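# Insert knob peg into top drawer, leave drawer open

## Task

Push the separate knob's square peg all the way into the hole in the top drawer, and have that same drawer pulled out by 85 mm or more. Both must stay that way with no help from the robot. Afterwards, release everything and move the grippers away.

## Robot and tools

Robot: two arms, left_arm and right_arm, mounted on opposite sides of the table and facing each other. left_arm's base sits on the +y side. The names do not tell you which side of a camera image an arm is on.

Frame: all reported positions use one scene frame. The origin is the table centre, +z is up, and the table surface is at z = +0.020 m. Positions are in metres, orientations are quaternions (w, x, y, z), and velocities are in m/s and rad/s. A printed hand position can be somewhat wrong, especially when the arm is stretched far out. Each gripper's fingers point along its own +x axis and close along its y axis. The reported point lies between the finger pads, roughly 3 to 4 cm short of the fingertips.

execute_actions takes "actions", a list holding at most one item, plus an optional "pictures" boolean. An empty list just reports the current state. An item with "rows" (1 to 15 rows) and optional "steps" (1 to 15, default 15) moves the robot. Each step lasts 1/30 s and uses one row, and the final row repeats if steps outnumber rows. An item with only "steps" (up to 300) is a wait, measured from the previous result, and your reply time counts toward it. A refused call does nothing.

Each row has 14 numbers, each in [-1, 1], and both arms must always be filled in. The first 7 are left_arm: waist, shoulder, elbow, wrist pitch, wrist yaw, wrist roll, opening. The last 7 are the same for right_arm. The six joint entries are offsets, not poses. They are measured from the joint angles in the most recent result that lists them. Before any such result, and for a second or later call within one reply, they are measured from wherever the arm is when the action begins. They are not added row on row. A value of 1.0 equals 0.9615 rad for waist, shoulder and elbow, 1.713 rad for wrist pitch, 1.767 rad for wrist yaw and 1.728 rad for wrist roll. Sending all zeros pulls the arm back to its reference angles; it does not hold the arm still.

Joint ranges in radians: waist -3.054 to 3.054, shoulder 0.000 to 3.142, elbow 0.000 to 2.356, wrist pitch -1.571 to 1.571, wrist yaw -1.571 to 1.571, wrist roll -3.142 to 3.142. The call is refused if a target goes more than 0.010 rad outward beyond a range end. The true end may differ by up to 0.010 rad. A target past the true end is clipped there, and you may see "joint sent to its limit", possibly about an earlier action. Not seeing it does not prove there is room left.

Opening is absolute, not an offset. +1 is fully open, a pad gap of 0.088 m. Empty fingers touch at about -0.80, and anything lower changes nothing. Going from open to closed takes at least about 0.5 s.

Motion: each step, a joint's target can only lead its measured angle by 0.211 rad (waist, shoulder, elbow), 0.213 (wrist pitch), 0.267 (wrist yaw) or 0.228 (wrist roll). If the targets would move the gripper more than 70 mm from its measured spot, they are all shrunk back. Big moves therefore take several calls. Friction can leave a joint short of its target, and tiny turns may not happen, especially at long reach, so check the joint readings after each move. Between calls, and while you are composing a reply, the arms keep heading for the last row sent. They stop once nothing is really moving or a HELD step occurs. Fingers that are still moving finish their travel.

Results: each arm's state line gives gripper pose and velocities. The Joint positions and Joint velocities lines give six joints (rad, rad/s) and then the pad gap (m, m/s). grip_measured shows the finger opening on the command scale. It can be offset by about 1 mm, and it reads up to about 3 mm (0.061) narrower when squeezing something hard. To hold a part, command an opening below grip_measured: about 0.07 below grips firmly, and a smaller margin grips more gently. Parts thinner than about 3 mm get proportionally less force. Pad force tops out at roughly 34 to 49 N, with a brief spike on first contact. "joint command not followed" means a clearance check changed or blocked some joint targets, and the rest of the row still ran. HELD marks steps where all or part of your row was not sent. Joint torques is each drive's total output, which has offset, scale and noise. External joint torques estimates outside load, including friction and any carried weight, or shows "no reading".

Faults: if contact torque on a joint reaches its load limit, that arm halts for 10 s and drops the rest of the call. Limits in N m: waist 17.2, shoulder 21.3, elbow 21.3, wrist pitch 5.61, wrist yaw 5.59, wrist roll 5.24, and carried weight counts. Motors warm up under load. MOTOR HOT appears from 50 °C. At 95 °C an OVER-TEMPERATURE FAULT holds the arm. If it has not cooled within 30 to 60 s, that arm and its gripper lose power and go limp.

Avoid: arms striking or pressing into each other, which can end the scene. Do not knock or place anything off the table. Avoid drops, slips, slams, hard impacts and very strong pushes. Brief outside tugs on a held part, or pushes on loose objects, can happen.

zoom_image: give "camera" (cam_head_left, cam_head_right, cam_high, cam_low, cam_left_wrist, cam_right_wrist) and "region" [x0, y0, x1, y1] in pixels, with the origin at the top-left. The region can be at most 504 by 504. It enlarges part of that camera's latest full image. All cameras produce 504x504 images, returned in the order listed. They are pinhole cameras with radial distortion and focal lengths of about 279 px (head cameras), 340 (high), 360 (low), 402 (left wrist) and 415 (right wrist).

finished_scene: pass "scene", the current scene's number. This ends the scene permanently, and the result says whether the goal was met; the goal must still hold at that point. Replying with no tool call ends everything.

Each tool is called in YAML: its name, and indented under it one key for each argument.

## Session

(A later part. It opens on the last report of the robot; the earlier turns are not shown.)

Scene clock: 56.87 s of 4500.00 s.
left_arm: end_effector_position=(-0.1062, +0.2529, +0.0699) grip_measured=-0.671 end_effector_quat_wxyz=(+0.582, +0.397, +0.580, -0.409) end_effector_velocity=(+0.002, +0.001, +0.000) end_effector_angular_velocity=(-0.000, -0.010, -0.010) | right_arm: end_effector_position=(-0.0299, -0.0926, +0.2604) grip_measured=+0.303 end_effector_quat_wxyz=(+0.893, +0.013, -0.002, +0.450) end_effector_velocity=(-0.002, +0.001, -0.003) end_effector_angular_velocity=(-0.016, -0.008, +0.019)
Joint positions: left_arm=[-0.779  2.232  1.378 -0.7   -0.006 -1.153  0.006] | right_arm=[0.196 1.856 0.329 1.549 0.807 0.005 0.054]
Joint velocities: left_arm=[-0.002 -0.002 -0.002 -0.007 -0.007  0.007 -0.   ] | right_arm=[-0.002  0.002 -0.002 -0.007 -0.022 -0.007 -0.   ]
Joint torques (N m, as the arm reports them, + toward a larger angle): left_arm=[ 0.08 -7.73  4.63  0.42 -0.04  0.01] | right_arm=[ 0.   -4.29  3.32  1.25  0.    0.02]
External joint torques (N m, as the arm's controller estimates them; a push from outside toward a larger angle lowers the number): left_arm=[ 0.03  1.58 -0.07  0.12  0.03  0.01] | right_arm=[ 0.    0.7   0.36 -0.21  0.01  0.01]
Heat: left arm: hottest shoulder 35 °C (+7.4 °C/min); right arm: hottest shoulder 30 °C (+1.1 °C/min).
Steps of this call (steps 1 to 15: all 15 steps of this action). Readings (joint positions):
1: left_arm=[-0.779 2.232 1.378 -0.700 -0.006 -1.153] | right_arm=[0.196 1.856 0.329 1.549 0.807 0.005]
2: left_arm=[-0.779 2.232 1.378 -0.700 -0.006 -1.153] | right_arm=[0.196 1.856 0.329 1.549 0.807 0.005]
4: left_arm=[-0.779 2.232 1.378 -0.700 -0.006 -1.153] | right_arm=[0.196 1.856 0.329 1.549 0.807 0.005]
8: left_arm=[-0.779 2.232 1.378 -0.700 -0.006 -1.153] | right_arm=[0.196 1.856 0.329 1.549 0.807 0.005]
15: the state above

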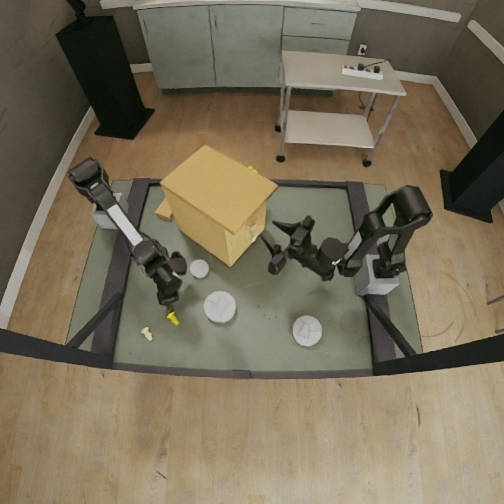

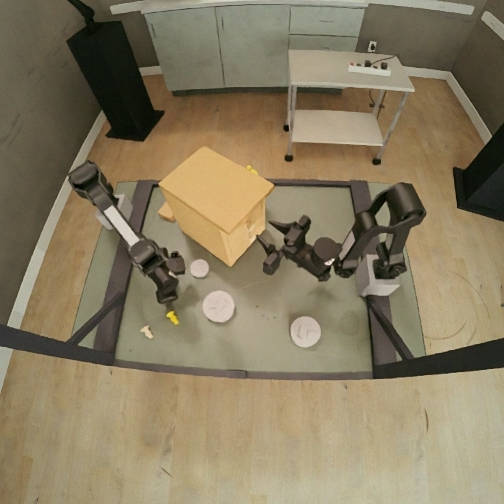

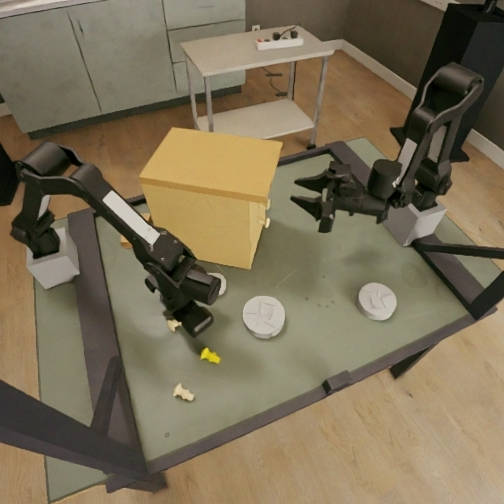

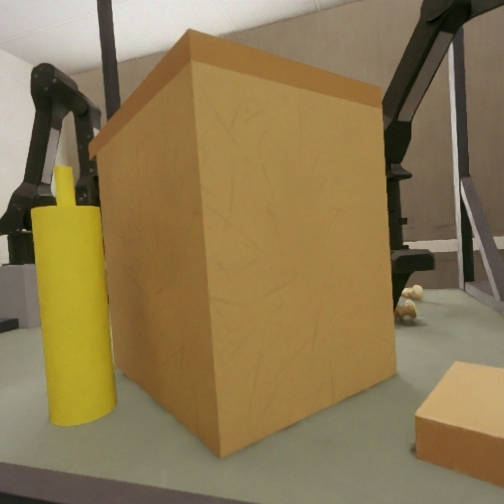

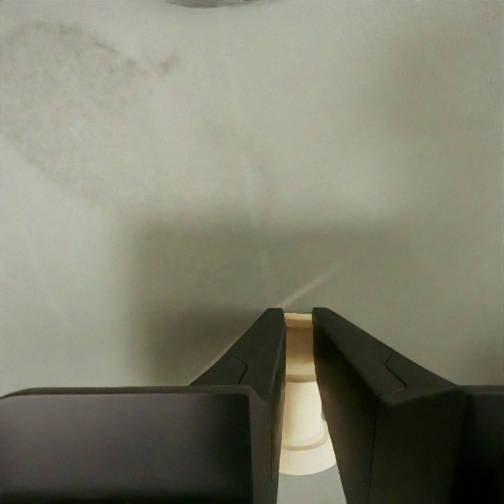

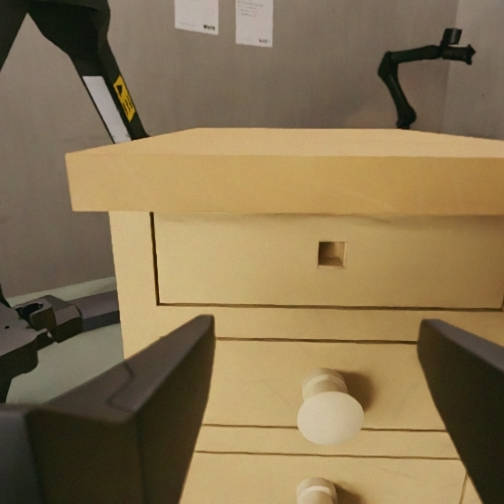

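execute_actions:
  actions:
    - {"rows":[[0,0,0,0,0,0,-0.5,0,0,0,0,-0.458,0,0.3],[0,0,0,0,0,0,-0.5,0,0,0,0,-0.458,0,0.3],[0,0,0,0,0,0,-0.5,0,0,0,0,-0.458,0,0.3],[0,0,0,0,0,0,-0.5,0,0,0,0,-0.458,0,0.3],[0,0.022,0,0.004,0,0,-0.5,0,0,0,0,-0.458,0,0.3]]}
  pictures: false

execute_actions:
  actions:
    - {"rows":[[0,0,0,0,0,0,-0.76,0,0,0,0,0,0,0.3]],"steps":12}
  pictures: false

execute_actions:
  actions:
    - {"rows":[[0,-0.03,0.02,-0.02,0,0,-0.76,0,0.1,0.2,-0.08,0,0,0.3],[0,-0.06,0.04,-0.05,0,0,-0.76,0,0.1,0.2,-0.08,0,0,0.3],[0,-0.09,0.06,-0.08,0,0,-0.76,0,0.2,0.35,-0.15,0,0,0.3],[0,-0.12,0.1,-0.12,0,0,-0.76,0,0.2,0.35,-0.15,0,0,0.3],[0,-0.15,0.15,-0.17,0,0,-0.76,0,0.3,0.5,-0.2,0,0,0.3],[0,-0.16,0.22,-0.2,0,0.2,-0.76,0,0.3,0.5,-0.2,0,0,0.3],[0,-0.16,0.32,-0.27,0,0.97,-0.76,-0.03,0.38,0.66,-0.275,0,0,0.3]]}
  pictures: false

execute_actions:
  actions:
    - {"steps":30}
  pictures: false

execute_actions:
  actions:
    - {"rows":[[0,0.31,0.5,-0.11,0,0.985,-0.76,0,0,0,0,0,0,0.3]]}
  pictures: false

execute_actions:
  actions:
    - {"steps":25}

Scene clock: 84.07 s of 4500.00 s.
left_arm: end_effector_position=(-0.1059, +0.2532, +0.0672) grip_measured=-0.504 end_effector_quat_wxyz=(+0.583, +0.398, +0.580, -0.407) end_effector_velocity=(+0.005, +0.005, -0.001) end_effector_angular_velocity=(+0.014, -0.024, -0.010) | right_arm: end_effector_position=(-0.1420, -0.0651, +0.2611) grip_measured=+0.303 end_effector_quat_wxyz=(+0.651, +0.010, -0.005, +0.759) end_effector_velocity=(-0.031, -0.005, -0.001) end_effector_angular_velocity=(-0.008, +0.002, +0.210)
Joint positions: left_arm=[-0.779  2.239  1.378 -0.697 -0.006 -1.153  0.014] | right_arm=[0.196 1.856 0.328 1.549 0.019 0.005 0.054]
Joint velocities: left_arm=[-0.002 -0.002 -0.007 -0.022 -0.007  0.007  0.   ] | right_arm=[-0.002 -0.002 -0.002 -0.007 -0.212  0.007  0.   ]
Joint torques (N m, as the arm reports them, + toward a larger angle): left_arm=[ 0.05 -6.51  4.67  0.62 -0.03 -0.03] | right_arm=[-0.03 -4.48  3.64  1.44 -0.11  0.02]
External joint torques (N m, as the arm's controller estimates them; a push from outside toward a larger angle lowers the number): left_arm=[-0.01  2.87 -0.01  0.34  0.04 -0.03] | right_arm=[ 0.01  0.67  0.51 -0.2  -0.12  0.01]
Heat: left arm: hottest shoulder 37 °C (+6.1 °C/min); right arm: hottest shoulder 31 °C (+1.0 °C/min).
Steps of this call (steps 1 to 15: the robot went on to your last target; steps 16 to 90: nothing new was sent; then 23.70 s passed at rest; steps 91 to 105: all 15 steps of this action). Readings (joint positions):
91: left_arm=[-0.779 2.232 1.378 -0.700 -0.006 -1.153] | right_arm=[0.193 1.856 0.328 1.549 0.764 0.005]
92: left_arm=[-0.779 2.232 1.378 -0.700 -0.006 -1.153] | right_arm=[0.191 1.856 0.328 1.549 0.682 0.005]
94: left_arm=[-0.779 2.232 1.378 -0.700 -0.006 -1.153] | right_arm=[0.192 1.856 0.328 1.549 0.532 0.005]
98: left_arm=[-0.779 2.234 1.378 -0.698 -0.006 -1.153] | right_arm=[0.192 1.856 0.328 1.549 0.236 0.005]
105: the state above

Scene clock: 84.47 s of 4500.00 s.
left_arm: end_effector_position=(-0.1060, +0.2531, +0.0672) grip_measured=-0.650 end_effector_quat_wxyz=(+0.583, +0.398, +0.580, -0.407) end_effector_velocity=(+0.005, +0.002, +0.000) end_effector_angular_velocity=(-0.000, -0.031, +0.005) | right_arm: end_effector_position=(-0.1424, -0.0652, +0.2611) grip_measured=+0.303 end_effector_quat_wxyz=(+0.651, +0.010, -0.005, +0.759) end_effector_velocity=(-0.000, +0.001, -0.000) end_effector_angular_velocity=(+0.001, -0.022, +0.004)
Joint positions: left_arm=[-0.779  2.239  1.378 -0.697 -0.006 -1.153  0.007] | right_arm=[0.196 1.856 0.328 1.549 0.016 0.005 0.054]
Joint velocities: left_arm=[-0.002 -0.002 -0.002 -0.022 -0.022 -0.007 -0.   ] | right_arm=[-0.002 -0.002  0.002 -0.007 -0.007 -0.022 -0.   ]
Joint torques (N m, as the arm reports them, + toward a larger angle): left_arm=[ 0.07 -7.79  4.67  0.4  -0.03 -0.01] | right_arm=[-0.01 -4.48  3.54  1.45  0.1   0.02]
External joint torques (N m, as the arm's controller estimates them; a push from outside toward a larger angle lowers the number): left_arm=[-0.01  1.52  0.03  0.11  0.04 -0.01] | right_arm=[ 0.    0.71  0.37 -0.21  0.1   0.01]
Heat: left arm: hottest shoulder 37 °C (+6.0 °C/min); right arm: hottest shoulder 31 °C (+1.0 °C/min).
Steps of this call (steps 1 to 12: all 12 steps of this action). Readings (joint positions):
1: left_arm=[-0.779 2.239 1.378 -0.697 -0.006 -1.153] | right_arm=[0.196 1.856 0.328 1.549 0.016 0.005]
2: left_arm=[-0.779 2.239 1.378 -0.697 -0.006 -1.153] | right_arm=[0.196 1.856 0.328 1.549 0.016 0.005]
4: left_arm=[-0.779 2.239 1.378 -0.697 -0.006 -1.153] | right_arm=[0.196 1.856 0.328 1.549 0.016 0.005]
8: left_arm=[-0.779 2.239 1.378 -0.697 -0.006 -1.153] | right_arm=[0.196 1.856 0.328 1.549 0.016 0.005]
12: the state above

Scene clock: 84.97 s of 4500.00 s.
left_arm: end_effector_position=(-0.1157, +0.2435, +0.2006) grip_measured=-0.650 end_effector_quat_wxyz=(+0.444, +0.540, +0.436, -0.567) end_effector_velocity=(+0.015, +0.015, +0.006) end_effector_angular_velocity=(+0.022, -0.135, -1.854) | right_arm: end_effector_position=(-0.1522, +0.0749, +0.2019) grip_measured=+0.303 end_effector_quat_wxyz=(+0.658, -0.066, +0.059, +0.748) end_effector_velocity=(-0.012, +0.068, +0.078) end_effector_angular_velocity=(+0.182, +0.023, +0.020)
Joint positions: left_arm=[-0.779  2.074  1.683 -1.141 -0.006 -0.566  0.007] | right_arm=[0.169 2.214 0.942 1.094 0.016 0.005 0.054]
Joint velocities: left_arm=[-0.002 -0.002  0.022 -0.125 -0.007  1.853 -0.   ] | right_arm=[-0.002 -0.007  0.286 -0.11  -0.022 -0.007 -0.   ]
Joint torques (N m, as the arm reports them, + toward a larger angle): left_arm=[ 0.08 -6.84  5.33  0.18 -0.03  0.13] | right_arm=[-0.11 -7.03  4.56  0.99  0.01  0.02]
External joint torques (N m, as the arm's controller estimates them; a push from outside toward a larger angle lowers the number): left_arm=[ 0.08  1.3   0.07 -0.1   0.01  0.13] | right_arm=[-0.22  1.06  0.9  -0.52  0.02  0.02]
Heat: left arm: hottest shoulder 37 °C (+6.1 °C/min); right arm: hottest shoulder 31 °C (+2.0 °C/min).
Steps of this call (steps 1 to 15: all 15 steps of this action). Readings (joint positions):
1: left_arm=[-0.779 2.239 1.379 -0.700 -0.006 -1.153] | right_arm=[0.196 1.866 0.346 1.533 0.016 0.005]
2: left_arm=[-0.779 2.235 1.385 -0.717 -0.006 -1.153] | right_arm=[0.196 1.885 0.387 1.491 0.016 0.005]
4: left_arm=[-0.779 2.215 1.405 -0.792 -0.006 -1.153] | right_arm=[0.196 1.955 0.503 1.398 0.016 0.005]
8: left_arm=[-0.779 2.149 1.539 -0.990 -0.006 -1.008] | right_arm=[0.190 2.126 0.740 1.199 0.016 0.005]
15: the state above

Scene clock: 85.97 s of 4500.00 s.
left_arm: end_effector_position=(-0.1133, +0.2459, +0.1986) grip_measured=-0.650 end_effector_quat_wxyz=(+0.097, +0.697, +0.085, -0.705) end_effector_velocity=(+0.001, +0.000, +0.003) end_effector_angular_velocity=(-0.007, -0.003, +0.020) | right_arm: end_effector_position=(-0.1525, +0.0770, +0.2021) grip_measured=+0.303 end_effector_quat_wxyz=(+0.658, -0.068, +0.061, +0.747) end_effector_velocity=(+0.003, -0.000, -0.001) end_effector_angular_velocity=(-0.007, -0.007, +0.001)
Joint positions: left_arm=[-0.779  2.079  1.683 -1.156 -0.006  0.519  0.007] | right_arm=[0.169 2.215 0.953 1.08  0.016 0.005 0.054]
Joint velocities: left_arm=[-0.002 -0.007  0.002 -0.007 -0.007 -0.022 -0.   ] | right_arm=[-0.007 -0.002 -0.002 -0.007 -0.007 -0.007 -0.   ]
Joint torques (N m, as the arm reports them, + toward a larger angle): left_arm=[-0.09 -7.26  6.05  0.29  0.05  0.08] | right_arm=[-0.16 -7.05  6.03  1.38  0.01  0.02]
External joint torques (N m, as the arm's controller estimates them; a push from outside toward a larger angle lowers the number): left_arm=[-0.11  2.14  0.31 -0.09  0.03  0.08] | right_arm=[-0.05  1.71  1.61 -0.31  0.    0.01]
Heat: left arm: hottest shoulder 37 °C (+6.1 °C/min); right arm: hottest shoulder 31 °C (+2.0 °C/min).
Steps of this call (steps 1 to 30: the robot went on to your last target). Readings (joint positions):
1: left_arm=[-0.779 2.074 1.683 -1.146 -0.006 -0.503] | right_arm=[0.169 2.214 0.950 1.090 0.016 0.005]
2: left_arm=[-0.779 2.076 1.683 -1.152 -0.006 -0.440] | right_arm=[0.169 2.214 0.953 1.086 0.016 0.005]
4: left_arm=[-0.779 2.079 1.683 -1.154 -0.006 -0.313] | right_arm=[0.169 2.214 0.953 1.081 0.016 0.005]
8: left_arm=[-0.779 2.079 1.683 -1.155 -0.006 -0.061] | right_arm=[0.169 2.215 0.953 1.080 0.016 0.005]
30: the state above

Scene clock: 86.47 s of 4500.00 s.
left_arm: end_effector_position=(-0.1589, +0.2010, +0.1979) grip_measured=-0.650 end_effector_quat_wxyz=(-0.227, +0.666, -0.241, -0.668) end_effector_velocity=(+0.012, +0.009, +0.000) end_effector_angular_velocity=(+0.013, -0.095, -1.855) | right_arm: end_effector_position=(-0.1525, +0.0770, +0.2021) grip_measured=+0.303 end_effector_quat_wxyz=(+0.658, -0.068, +0.061, +0.747) end_effector_velocity=(+0.000, -0.001, +0.001) end_effector_angular_velocity=(-0.002, -0.006, +0.006)
Joint positions: left_arm=[-0.779  2.371  2.158 -1.339 -0.006  1.453  0.007] | right_arm=[0.169 2.215 0.953 1.08  0.016 0.005 0.054]
Joint velocities: left_arm=[-0.002 -0.002 -0.002 -0.066 -0.022  1.853 -0.   ] | right_arm=[-0.002 -0.007 -0.002 -0.007 -0.007 -0.007 -0.   ]
Joint torques (N m, as the arm reports them, + toward a larger angle): left_arm=[-0.11 -8.76  6.18  0.13  0.08  0.11] | right_arm=[ 0.   -7.71  4.99  1.47  0.    0.02]
External joint torques (N m, as the arm's controller estimates them; a push from outside toward a larger angle lowers the number): left_arm=[-0.13  1.74  0.71 -0.1   0.03  0.1 ] | right_arm=[-0.05  1.16  0.51 -0.24  0.01  0.01]
Heat: left arm: hottest shoulder 37 °C (+6.0 °C/min); right arm: hottest shoulder 31 °C (+2.0 °C/min).
Steps of this call (steps 1 to 15: all 15 steps of this action). Readings (joint positions):
1: left_arm=[-0.779 2.106 1.715 -1.203 -0.006 0.566] | right_arm=[0.169 2.215 0.953 1.080 0.016 0.005]
2: left_arm=[-0.779 2.150 1.780 -1.259 -0.006 0.633] | right_arm=[0.169 2.215 0.953 1.080 0.016 0.005]
4: left_arm=[-0.779 2.246 1.902 -1.287 -0.006 0.758] | right_arm=[0.169 2.215 0.953 1.080 0.016 0.005]
8: left_arm=[-0.779 2.368 2.078 -1.326 -0.006 1.011] | right_arm=[0.169 2.215 0.953 1.080 0.016 0.005]
15: the state above

Scene clock: 87.30 s of 4500.00 s.
left_arm: end_effector_position=(-0.1586, +0.2014, +0.1982) grip_measured=-0.650 end_effector_quat_wxyz=(-0.460, +0.533, -0.473, -0.530) end_effector_velocity=(+0.001, +0.001, +0.000) end_effector_angular_velocity=(-0.000, -0.010, -0.010) | right_arm: end_effector_position=(-0.1525, +0.0770, +0.2021) grip_measured=+0.303 end_effector_quat_wxyz=(+0.658, -0.068, +0.061, +0.747) end_effector_velocity=(-0.004, -0.003, -0.003) end_effector_angular_velocity=(-0.010, -0.017, +0.038)
Joint positions: left_arm=[-0.779  2.371  2.159 -1.343 -0.006  2.218  0.007] | right_arm=[0.169 2.215 0.953 1.08  0.016 0.005 0.054]
Joint velocities: left_arm=[-0.002 -0.002 -0.002 -0.007 -0.007  0.007 -0.   ] | right_arm=[-0.002 -0.002 -0.007 -0.007 -0.037 -0.022  0.   ]
Joint torques (N m, as the arm reports them, + toward a larger angle): left_arm=[ 0.06 -8.66  6.29  0.21  0.1   0.11] | right_arm=[ 0.01 -7.71  4.98  1.47  0.    0.02]
External joint torques (N m, as the arm's controller estimates them; a push from outside toward a larger angle lowers the number): left_arm=[ 0.08  2.26  0.71 -0.06  0.05  0.11] | right_arm=[-0.02  0.93  0.64 -0.19  0.    0.01]
Heat: left arm: hottest shoulder 37 °C (+6.1 °C/min); right arm: hottest shoulder 31 °C (+2.0 °C/min).
Steps of this call (steps 1 to 25: the robot went on to your last target). Readings (joint positions):
1: left_arm=[-0.779 2.371 2.158 -1.341 -0.006 1.516] | right_arm=[0.169 2.215 0.953 1.080 0.016 0.005]
2: left_arm=[-0.779 2.371 2.158 -1.343 -0.006 1.579] | right_arm=[0.169 2.215 0.953 1.080 0.016 0.005]
4: left_arm=[-0.779 2.371 2.158 -1.343 -0.006 1.705] | right_arm=[0.169 2.215 0.953 1.080 0.016 0.005]
8: left_arm=[-0.779 2.371 2.159 -1.343 -0.006 1.958] | right_arm=[0.169 2.215 0.953 1.080 0.016 0.005]
25: the state above

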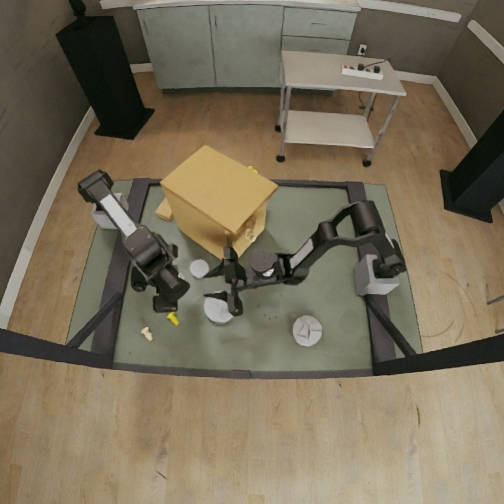

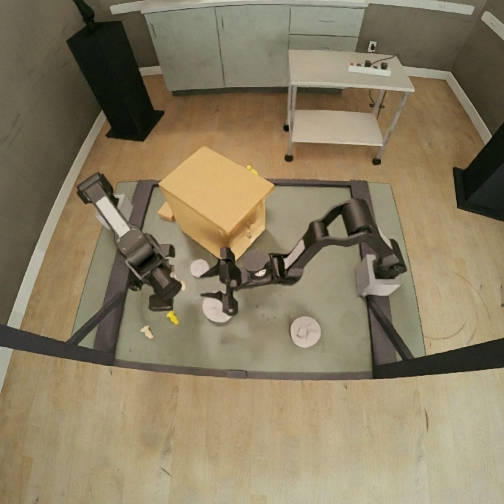

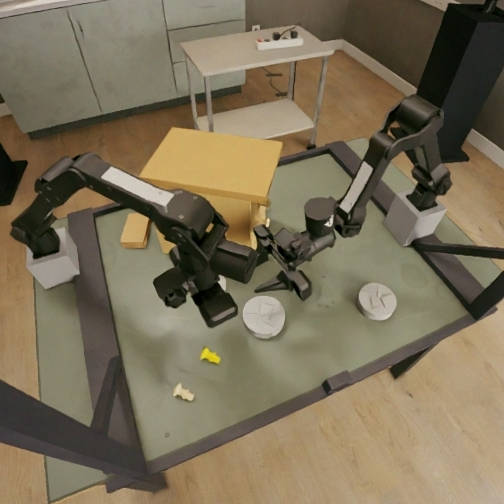

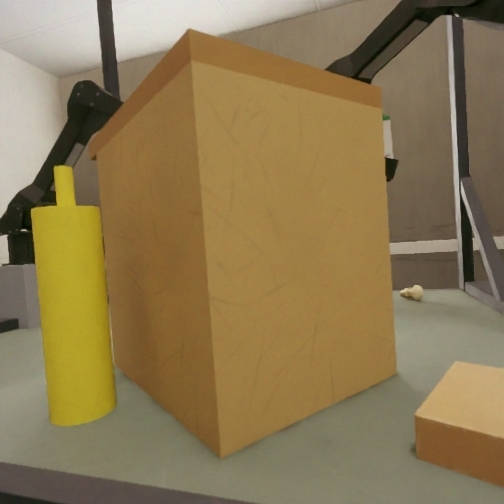

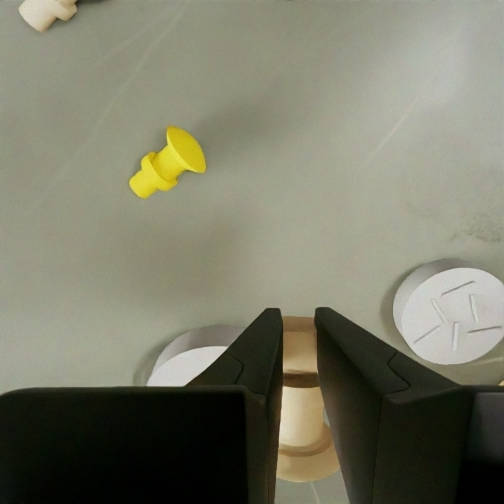

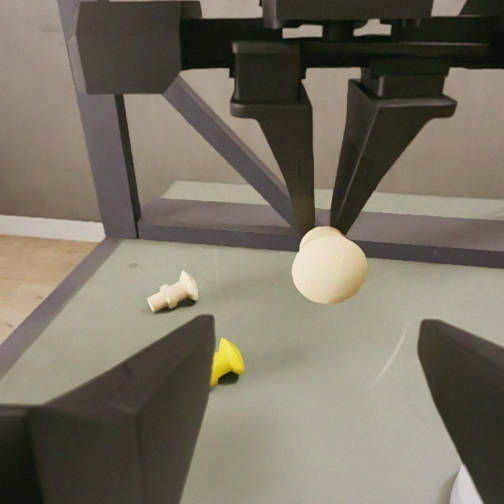

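execute_actions:
  actions:
    - {"rows":[[-0.034,0.027,0,0,0,-0.028,-0.76,-0.012,0.07,0.14,-0.03,-0.01,0.01,0.3],[-0.034,0.027,0,0,0,-0.028,-0.76,-0.012,0.14,0.27,-0.065,-0.01,0.01,0.3],[-0.034,0.027,0,0,0,-0.028,-0.76,-0.012,0.21,0.38,-0.095,-0.01,0.01,0.3]]}
  pictures: false

execute_actions:
  actions:
    - {"steps":8}

Scene clock: 95.30 s of 4500.00 s.
left_arm: end_effector_position=(-0.1693, +0.2132, +0.1929) grip_measured=-0.650 end_effector_quat_wxyz=(-0.462, +0.536, -0.466, -0.532) end_effector_velocity=(+0.004, +0.000, -0.001) end_effector_angular_velocity=(-0.008, -0.024, +0.020) | right_arm: end_effector_position=(-0.1596, +0.1474, +0.1930) grip_measured=+0.303 end_effector_quat_wxyz=(+0.656, -0.062, +0.064, +0.749) end_effector_velocity=(-0.004, -0.001, -0.007) end_effector_angular_velocity=(-0.039, -0.021, +0.037)
Joint positions: left_arm=[-0.814  2.382  2.159 -1.343 -0.006  2.173  0.007] | right_arm=[0.16  2.407 1.308 0.921 0.001 0.016 0.054]
Joint velocities: left_arm=[-0.002 -0.002 -0.007 -0.007 -0.022 -0.022  0.   ] | right_arm=[-0.002 -0.002  0.007 -0.051 -0.037 -0.022 -0.   ]
Joint torques (N m, as the arm reports them, + toward a larger angle): left_arm=[ 0.13 -8.26  5.52  0.37  0.05 -0.14] | right_arm=[-0.26 -8.35  6.72  1.29 -0.12  0.18]
External joint torques (N m, as the arm's controller estimates them; a push from outside toward a larger angle lowers the number): left_arm=[ 0.11  2.71 -0.01  0.14  0.   -0.14] | right_arm=[-0.22  1.71  1.83 -0.33 -0.12  0.18]
Heat: left arm: hottest shoulder 38 °C (+6.1 °C/min); right arm: hottest shoulder 33 °C (+4.0 °C/min).
Steps of this call (steps 1 to 30: the robot went on to your last target; steps 31 to 90: nothing new was sent; then 4.50 s passed at rest; steps 91 to 105: all 15 steps of this action). Readings (joint positions):
91: left_arm=[-0.780 2.371 2.159 -1.343 -0.006 2.212] | right_arm=[0.168 2.222 0.966 1.072 0.014 0.005]
92: left_arm=[-0.783 2.372 2.159 -1.343 -0.006 2.200] | right_arm=[0.167 2.244 1.006 1.048 0.010 0.007]
94: left_arm=[-0.794 2.375 2.159 -1.343 -0.006 2.186] | right_arm=[0.164 2.317 1.130 0.986 0.006 0.012]
98: left_arm=[-0.812 2.381 2.159 -1.343 -0.006 2.176] | right_arm=[0.160 2.402 1.268 0.930 0.003 0.015]
105: the state above

Scene clock: 95.57 s of 4500.00 s.
left_arm: end_effector_position=(-0.1693, +0.2132, +0.1929) grip_measured=-0.650 end_effector_quat_wxyz=(-0.462, +0.536, -0.466, -0.532) end_effector_velocity=(-0.002, -0.001, +0.002) end_effector_angular_velocity=(-0.014, +0.004, +0.005) | right_arm: end_effector_position=(-0.1596, +0.1473, +0.1919) grip_measured=+0.303 end_effector_quat_wxyz=(+0.656, -0.063, +0.066, +0.749) end_effector_velocity=(+0.000, -0.001, -0.001) end_effector_angular_velocity=(-0.005, -0.021, +0.009)
Joint positions: left_arm=[-0.814  2.382  2.159 -1.343 -0.006  2.173  0.007] | right_arm=[0.16  2.408 1.309 0.918 0.001 0.016 0.054]
Joint velocities: left_arm=[-0.002 -0.002  0.002  0.007 -0.007 -0.007 -0.   ] | right_arm=[-0.002 -0.002 -0.002 -0.007 -0.007 -0.022 -0.   ]
Joint torques (N m, as the arm reports them, + toward a larger angle): left_arm=[ 0.23 -8.08  5.58  0.32  0.11 -0.13] | right_arm=[-0.26 -8.44  6.99  1.37 -0.13  0.18]
External joint torques (N m, as the arm's controller estimates them; a push from outside toward a larger angle lowers the number): left_arm=[ 0.24  3.01 -0.04  0.06  0.06 -0.13] | right_arm=[-0.28  2.12  1.84 -0.35 -0.12  0.18]
Heat: left arm: hottest shoulder 38 °C (+6.0 °C/min); right arm: hottest shoulder 33 °C (+4.0 °C/min).
Steps of this call (steps 1 to 8: the robot went on to your last target). Readings (joint positions):
1: left_arm=[-0.814 2.382 2.159 -1.343 -0.006 2.173] | right_arm=[0.160 2.407 1.309 0.920 0.001 0.016]
2: left_arm=[-0.814 2.382 2.159 -1.343 -0.006 2.173] | right_arm=[0.160 2.407 1.309 0.919 0.001 0.016]
4: left_arm=[-0.814 2.382 2.159 -1.343 -0.006 2.173] | right_arm=[0.160 2.408 1.309 0.918 0.001 0.016]
8: the state above

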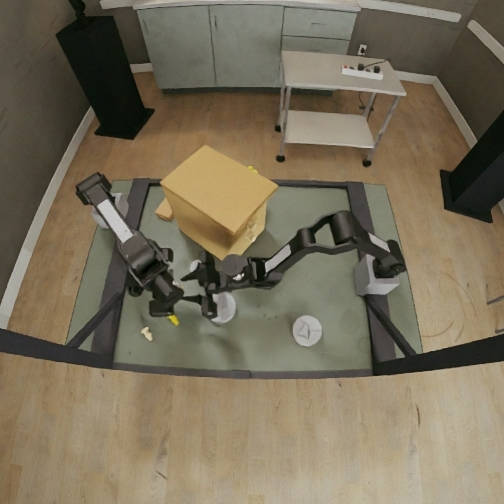

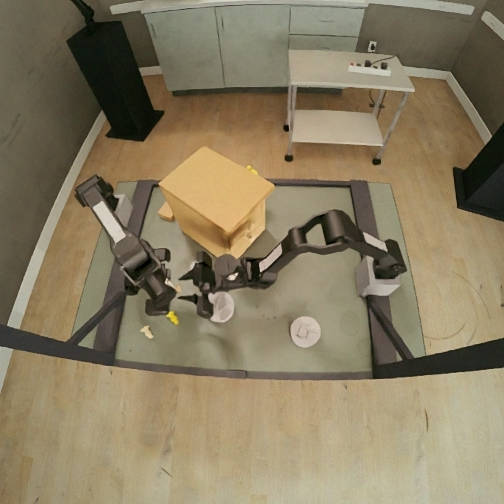

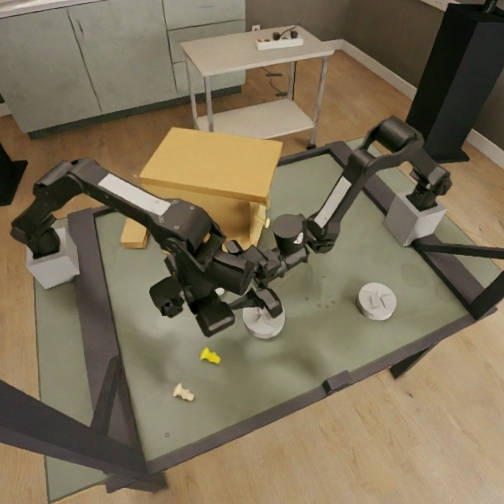

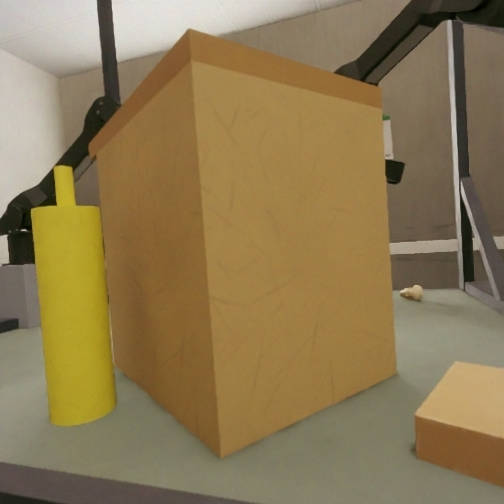

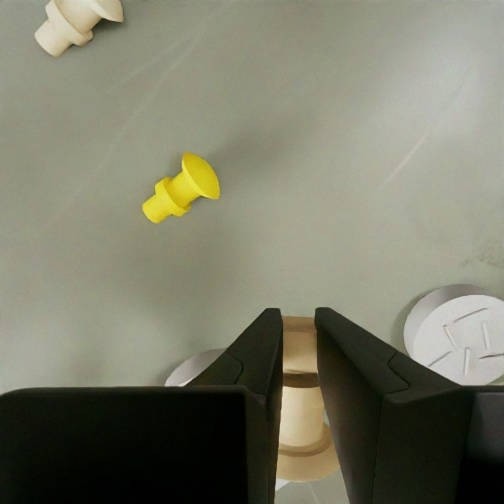

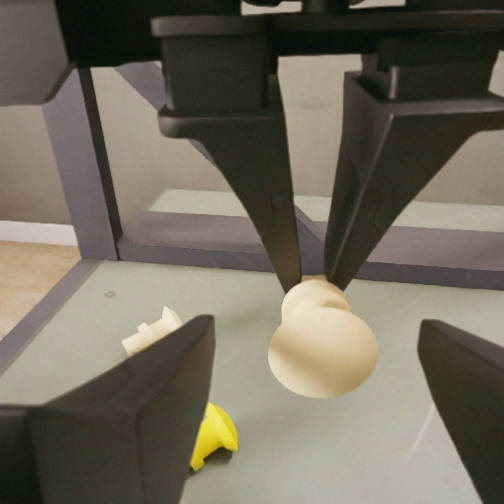

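execute_actions:
  actions:
    - {"rows":[[0,0,0,0,0,0,-0.76,-0.005,0.056,0.078,-0.011,0,0,-0.1]]}

Scene clock: 101.57 s of 4500.00 s.
left_arm: end_effector_position=(-0.1693, +0.2132, +0.1929) grip_measured=-0.650 end_effector_quat_wxyz=(-0.462, +0.536, -0.466, -0.532) end_effector_velocity=(+0.002, +0.005, +0.000) end_effector_angular_velocity=(+0.009, -0.021, -0.015) | right_arm: end_effector_position=(-0.1600, +0.1587, +0.1865) grip_measured=-0.095 end_effector_quat_wxyz=(+0.657, -0.062, +0.065, +0.749) end_effector_velocity=(+0.003, +0.000, -0.002) end_effector_angular_velocity=(-0.018, +0.004, -0.011)
Joint positions: left_arm=[-0.814  2.382  2.159 -1.343 -0.006  2.173  0.007] | right_arm=[0.158 2.453 1.372 0.901 0.001 0.016 0.034]
Joint velocities: left_arm=[-0.007 -0.002 -0.002 -0.022 -0.007  0.007 -0.   ] | right_arm=[-0.002 -0.002  0.002 -0.022  0.007  0.007 -0.001]
Joint torques (N m, as the arm reports them, + toward a larger angle): left_arm=[-0.05 -9.27  5.56  0.38  0.04  0.  ] | right_arm=[-0.32 -8.63  7.11  1.36  0.    0.02]
External joint torques (N m, as the arm's controller estimates them; a push from outside toward a larger angle lowers the number): left_arm=[ 0.12  1.77 -0.03  0.14 -0.02  0.  ] | right_arm=[-0.31  1.98  2.05 -0.3   0.    0.01]
Heat: left arm: hottest shoulder 39 °C (+6.0 °C/min); right arm: hottest shoulder 34 °C (+4.0 °C/min).
Steps of this call (steps 1 to 15: the robot went on to your last target; steps 16 to 90: nothing new was sent; then 2.50 s passed at rest; steps 91 to 105: all 15 steps of this action). Readings (joint positions):
91: left_arm=[-0.814 2.382 2.159 -1.343 -0.006 2.173] | right_arm=[0.160 2.414 1.316 0.916 0.001 0.016]
92: left_arm=[-0.814 2.382 2.159 -1.343 -0.006 2.173] | right_arm=[0.160 2.424 1.333 0.912 0.001 0.016]
94: left_arm=[-0.814 2.382 2.159 -1.343 -0.006 2.173] | right_arm=[0.159 2.440 1.359 0.906 0.001 0.016]
98: left_arm=[-0.814 2.382 2.159 -1.343 -0.006 2.173] | right_arm=[0.158 2.451 1.368 0.902 0.001 0.016]
105: the state above

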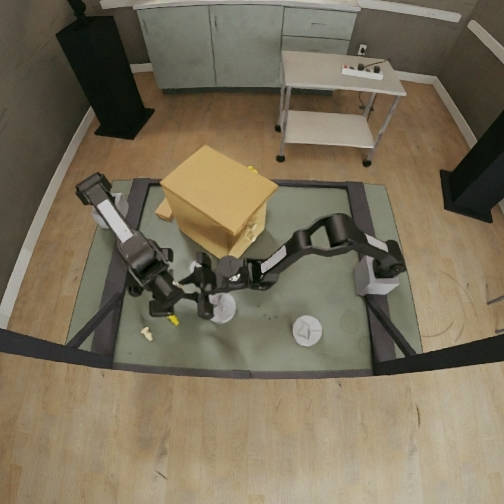

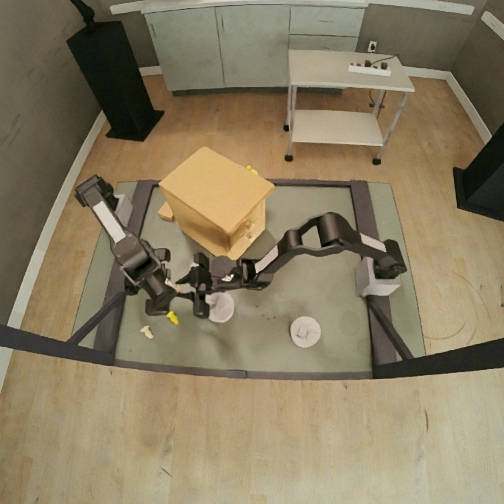

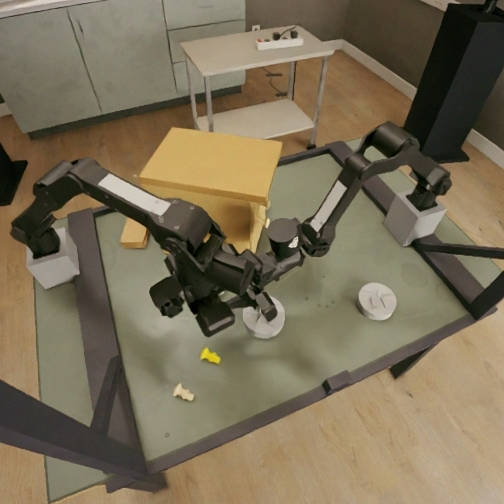

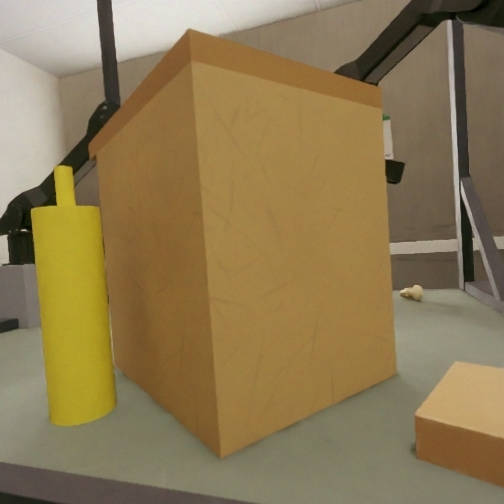

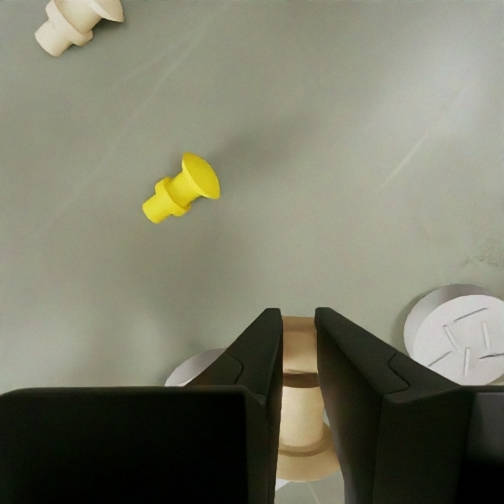

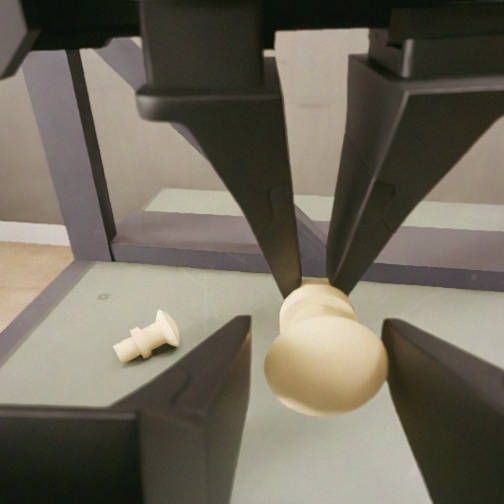

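execute_actions:
  actions:
    - {"rows":[[0,0,0,0,0,0,-0.76,-0.005,0,0.012,0,0,0,-0.15],[0,0,0,0,0,0,-0.76,-0.005,0,0.012,0,0,0,-0.2],[0,0,0,0,0,0,-0.76,-0.005,0,0.012,0,0,0,-0.25],[0,0,0,0,0,0,-0.76,-0.005,0,0.012,0,0,0,-0.3],[0,0,0,0,0,0,-0.76,-0.005,0,0.012,0,0,0,-0.44]]}
  pictures: false

execute_actions:
  actions:
    - {"rows":[[0,0,0,0,0,0,-0.45,0,0,0,0,0,0,-0.44]],"steps":10}

Scene clock: 110.23 s of 4500.00 s.
left_arm: end_effector_position=(-0.1693, +0.2134, +0.1929) grip_measured=-0.650 end_effector_quat_wxyz=(-0.462, +0.536, -0.465, -0.532) end_effector_velocity=(-0.001, +0.002, -0.000) end_effector_angular_velocity=(+0.010, -0.000, +0.005) | right_arm: end_effector_position=(-0.1586, +0.1589, +0.1866) grip_measured=-0.316 end_effector_quat_wxyz=(+0.658, -0.062, +0.065, +0.748) end_effector_velocity=(-0.002, -0.001, -0.001) end_effector_angular_velocity=(-0.007, -0.007, +0.011)
Joint positions: left_arm=[-0.814  2.382  2.159 -1.343 -0.006  2.173  0.007] | right_arm=[0.156 2.453 1.372 0.901 0.001 0.016 0.024]
Joint velocities: left_arm=[-0.002  0.002  0.002 -0.007  0.007 -0.007 -0.   ] | right_arm=[ 0.002 -0.002 -0.002 -0.007 -0.007 -0.007  0.   ]
Joint torques (N m, as the arm reports them, + toward a larger angle): left_arm=[-0.12 -9.25  5.49  0.35  0.07 -0.04] | right_arm=[-0.22 -9.43  7.2   1.47  0.01  0.02]
External joint torques (N m, as the arm's controller estimates them; a push from outside toward a larger angle lowers the number): left_arm=[-0.1   1.76 -0.11  0.08  0.02 -0.03] | right_arm=[-0.28  1.26  2.08 -0.21  0.02  0.01]
Heat: left arm: hottest shoulder 40 °C (+6.1 °C/min); right arm: hottest shoulder 36 °C (+6.1 °C/min).
Steps of this call (steps 1 to 15: the robot went on to your last target; steps 16 to 90: nothing new was sent; then 5.17 s passed at rest; steps 91 to 105: all 15 steps of this action). Readings (joint positions):
91: left_arm=[-0.814 2.382 2.159 -1.343 -0.006 2.173] | right_arm=[0.158 2.453 1.372 0.901 0.001 0.016]
92: left_arm=[-0.814 2.382 2.159 -1.343 -0.006 2.173] | right_arm=[0.158 2.453 1.372 0.901 0.001 0.016]
94: left_arm=[-0.814 2.382 2.159 -1.343 -0.006 2.173] | right_arm=[0.157 2.453 1.372 0.901 0.001 0.016]
98: left_arm=[-0.814 2.382 2.159 -1.343 -0.006 2.173] | right_arm=[0.156 2.453 1.372 0.901 0.001 0.016]
105: the state above

Scene clock: 110.57 s of 4500.00 s.
left_arm: end_effector_position=(-0.1693, +0.2134, +0.1929) grip_measured=-0.462 end_effector_quat_wxyz=(-0.462, +0.536, -0.465, -0.532) end_effector_velocity=(+0.005, -0.001, -0.003) end_effector_angular_velocity=(-0.015, -0.037, +0.005) | right_arm: end_effector_position=(-0.1586, +0.1589, +0.1866) grip_measured=-0.316 end_effector_quat_wxyz=(+0.658, -0.062, +0.065, +0.748) end_effector_velocity=(+0.003, +0.001, +0.001) end_effector_angular_velocity=(-0.001, -0.009, -0.008)
Joint positions: left_arm=[-0.814  2.382  2.159 -1.343 -0.006  2.173  0.016] | right_arm=[0.156 2.453 1.372 0.901 0.001 0.016 0.024]
Joint velocities: left_arm=[-0.002  0.002 -0.007 -0.007 -0.037 -0.007  0.005] | right_arm=[-0.002 -0.002  0.002 -0.007  0.007 -0.007  0.   ]
Joint torques (N m, as the arm reports them, + toward a larger angle): left_arm=[-0.18 -9.46  5.44  0.39  0.1  -0.03] | right_arm=[ 0.   -9.49  5.86  1.47  0.    0.02]
External joint torques (N m, as the arm's controller estimates them; a push from outside toward a larger angle lowers the number): left_arm=[-0.21  1.46 -0.1   0.14  0.06 -0.03] | right_arm=[ 0.11  1.35  0.64 -0.24 -0.01  0.01]
Heat: left arm: hottest shoulder 40 °C (+6.0 °C/min); right arm: hottest shoulder 36 °C (+6.0 °C/min).
Steps of this call (steps 1 to 10: all 10 steps of this action). Readings (joint positions):
1: left_arm=[-0.814 2.382 2.159 -1.343 -0.006 2.173] | right_arm=[0.156 2.453 1.372 0.901 0.001 0.016]
2: left_arm=[-0.814 2.382 2.159 -1.343 -0.006 2.173] | right_arm=[0.156 2.453 1.372 0.901 0.001 0.016]
4: left_arm=[-0.814 2.382 2.159 -1.343 -0.006 2.173] | right_arm=[0.156 2.453 1.372 0.901 0.001 0.016]
8: left_arm=[-0.814 2.382 2.159 -1.343 -0.006 2.173] | right_arm=[0.156 2.453 1.372 0.901 0.001 0.016]
10: the state above

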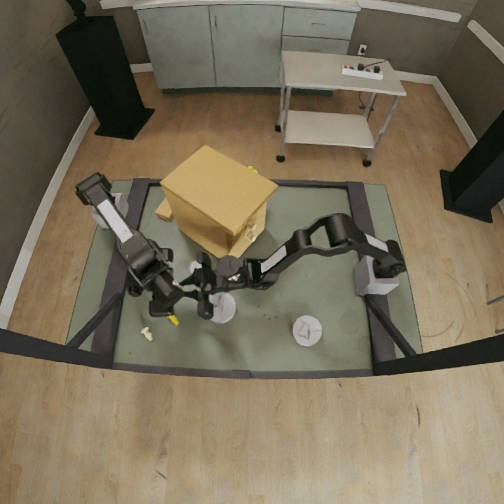

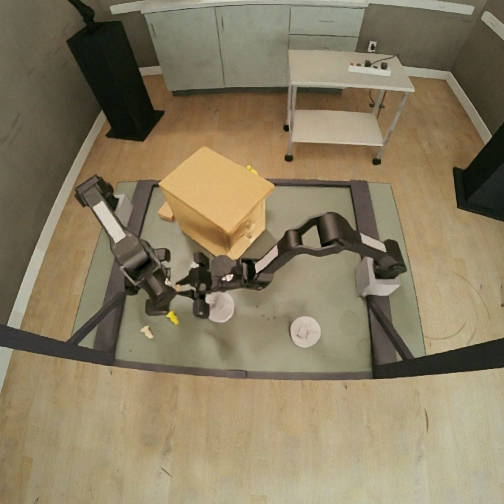

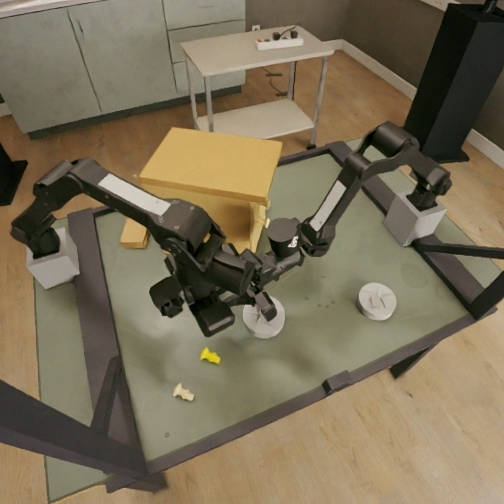

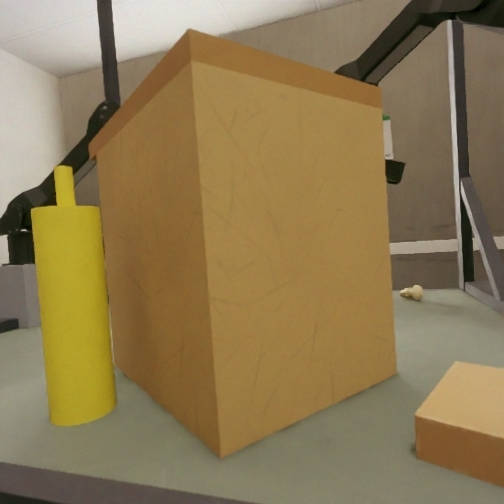

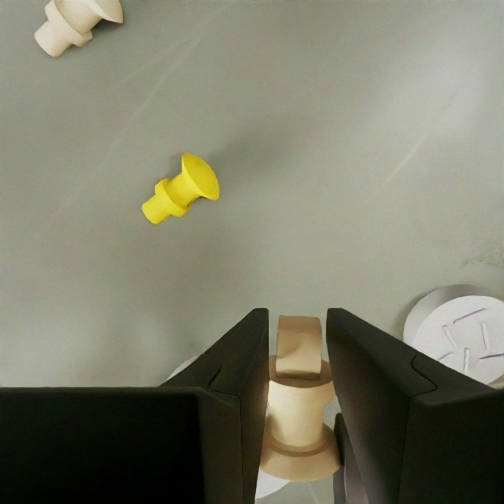

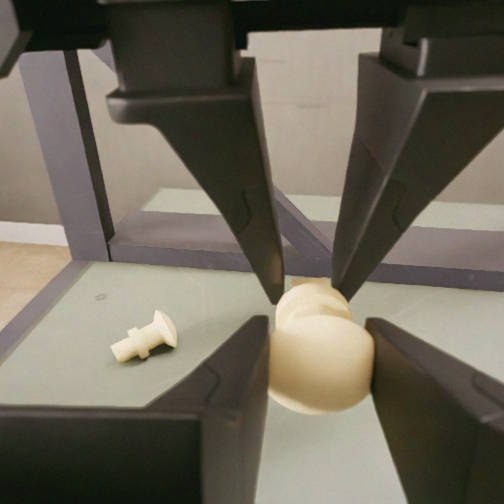

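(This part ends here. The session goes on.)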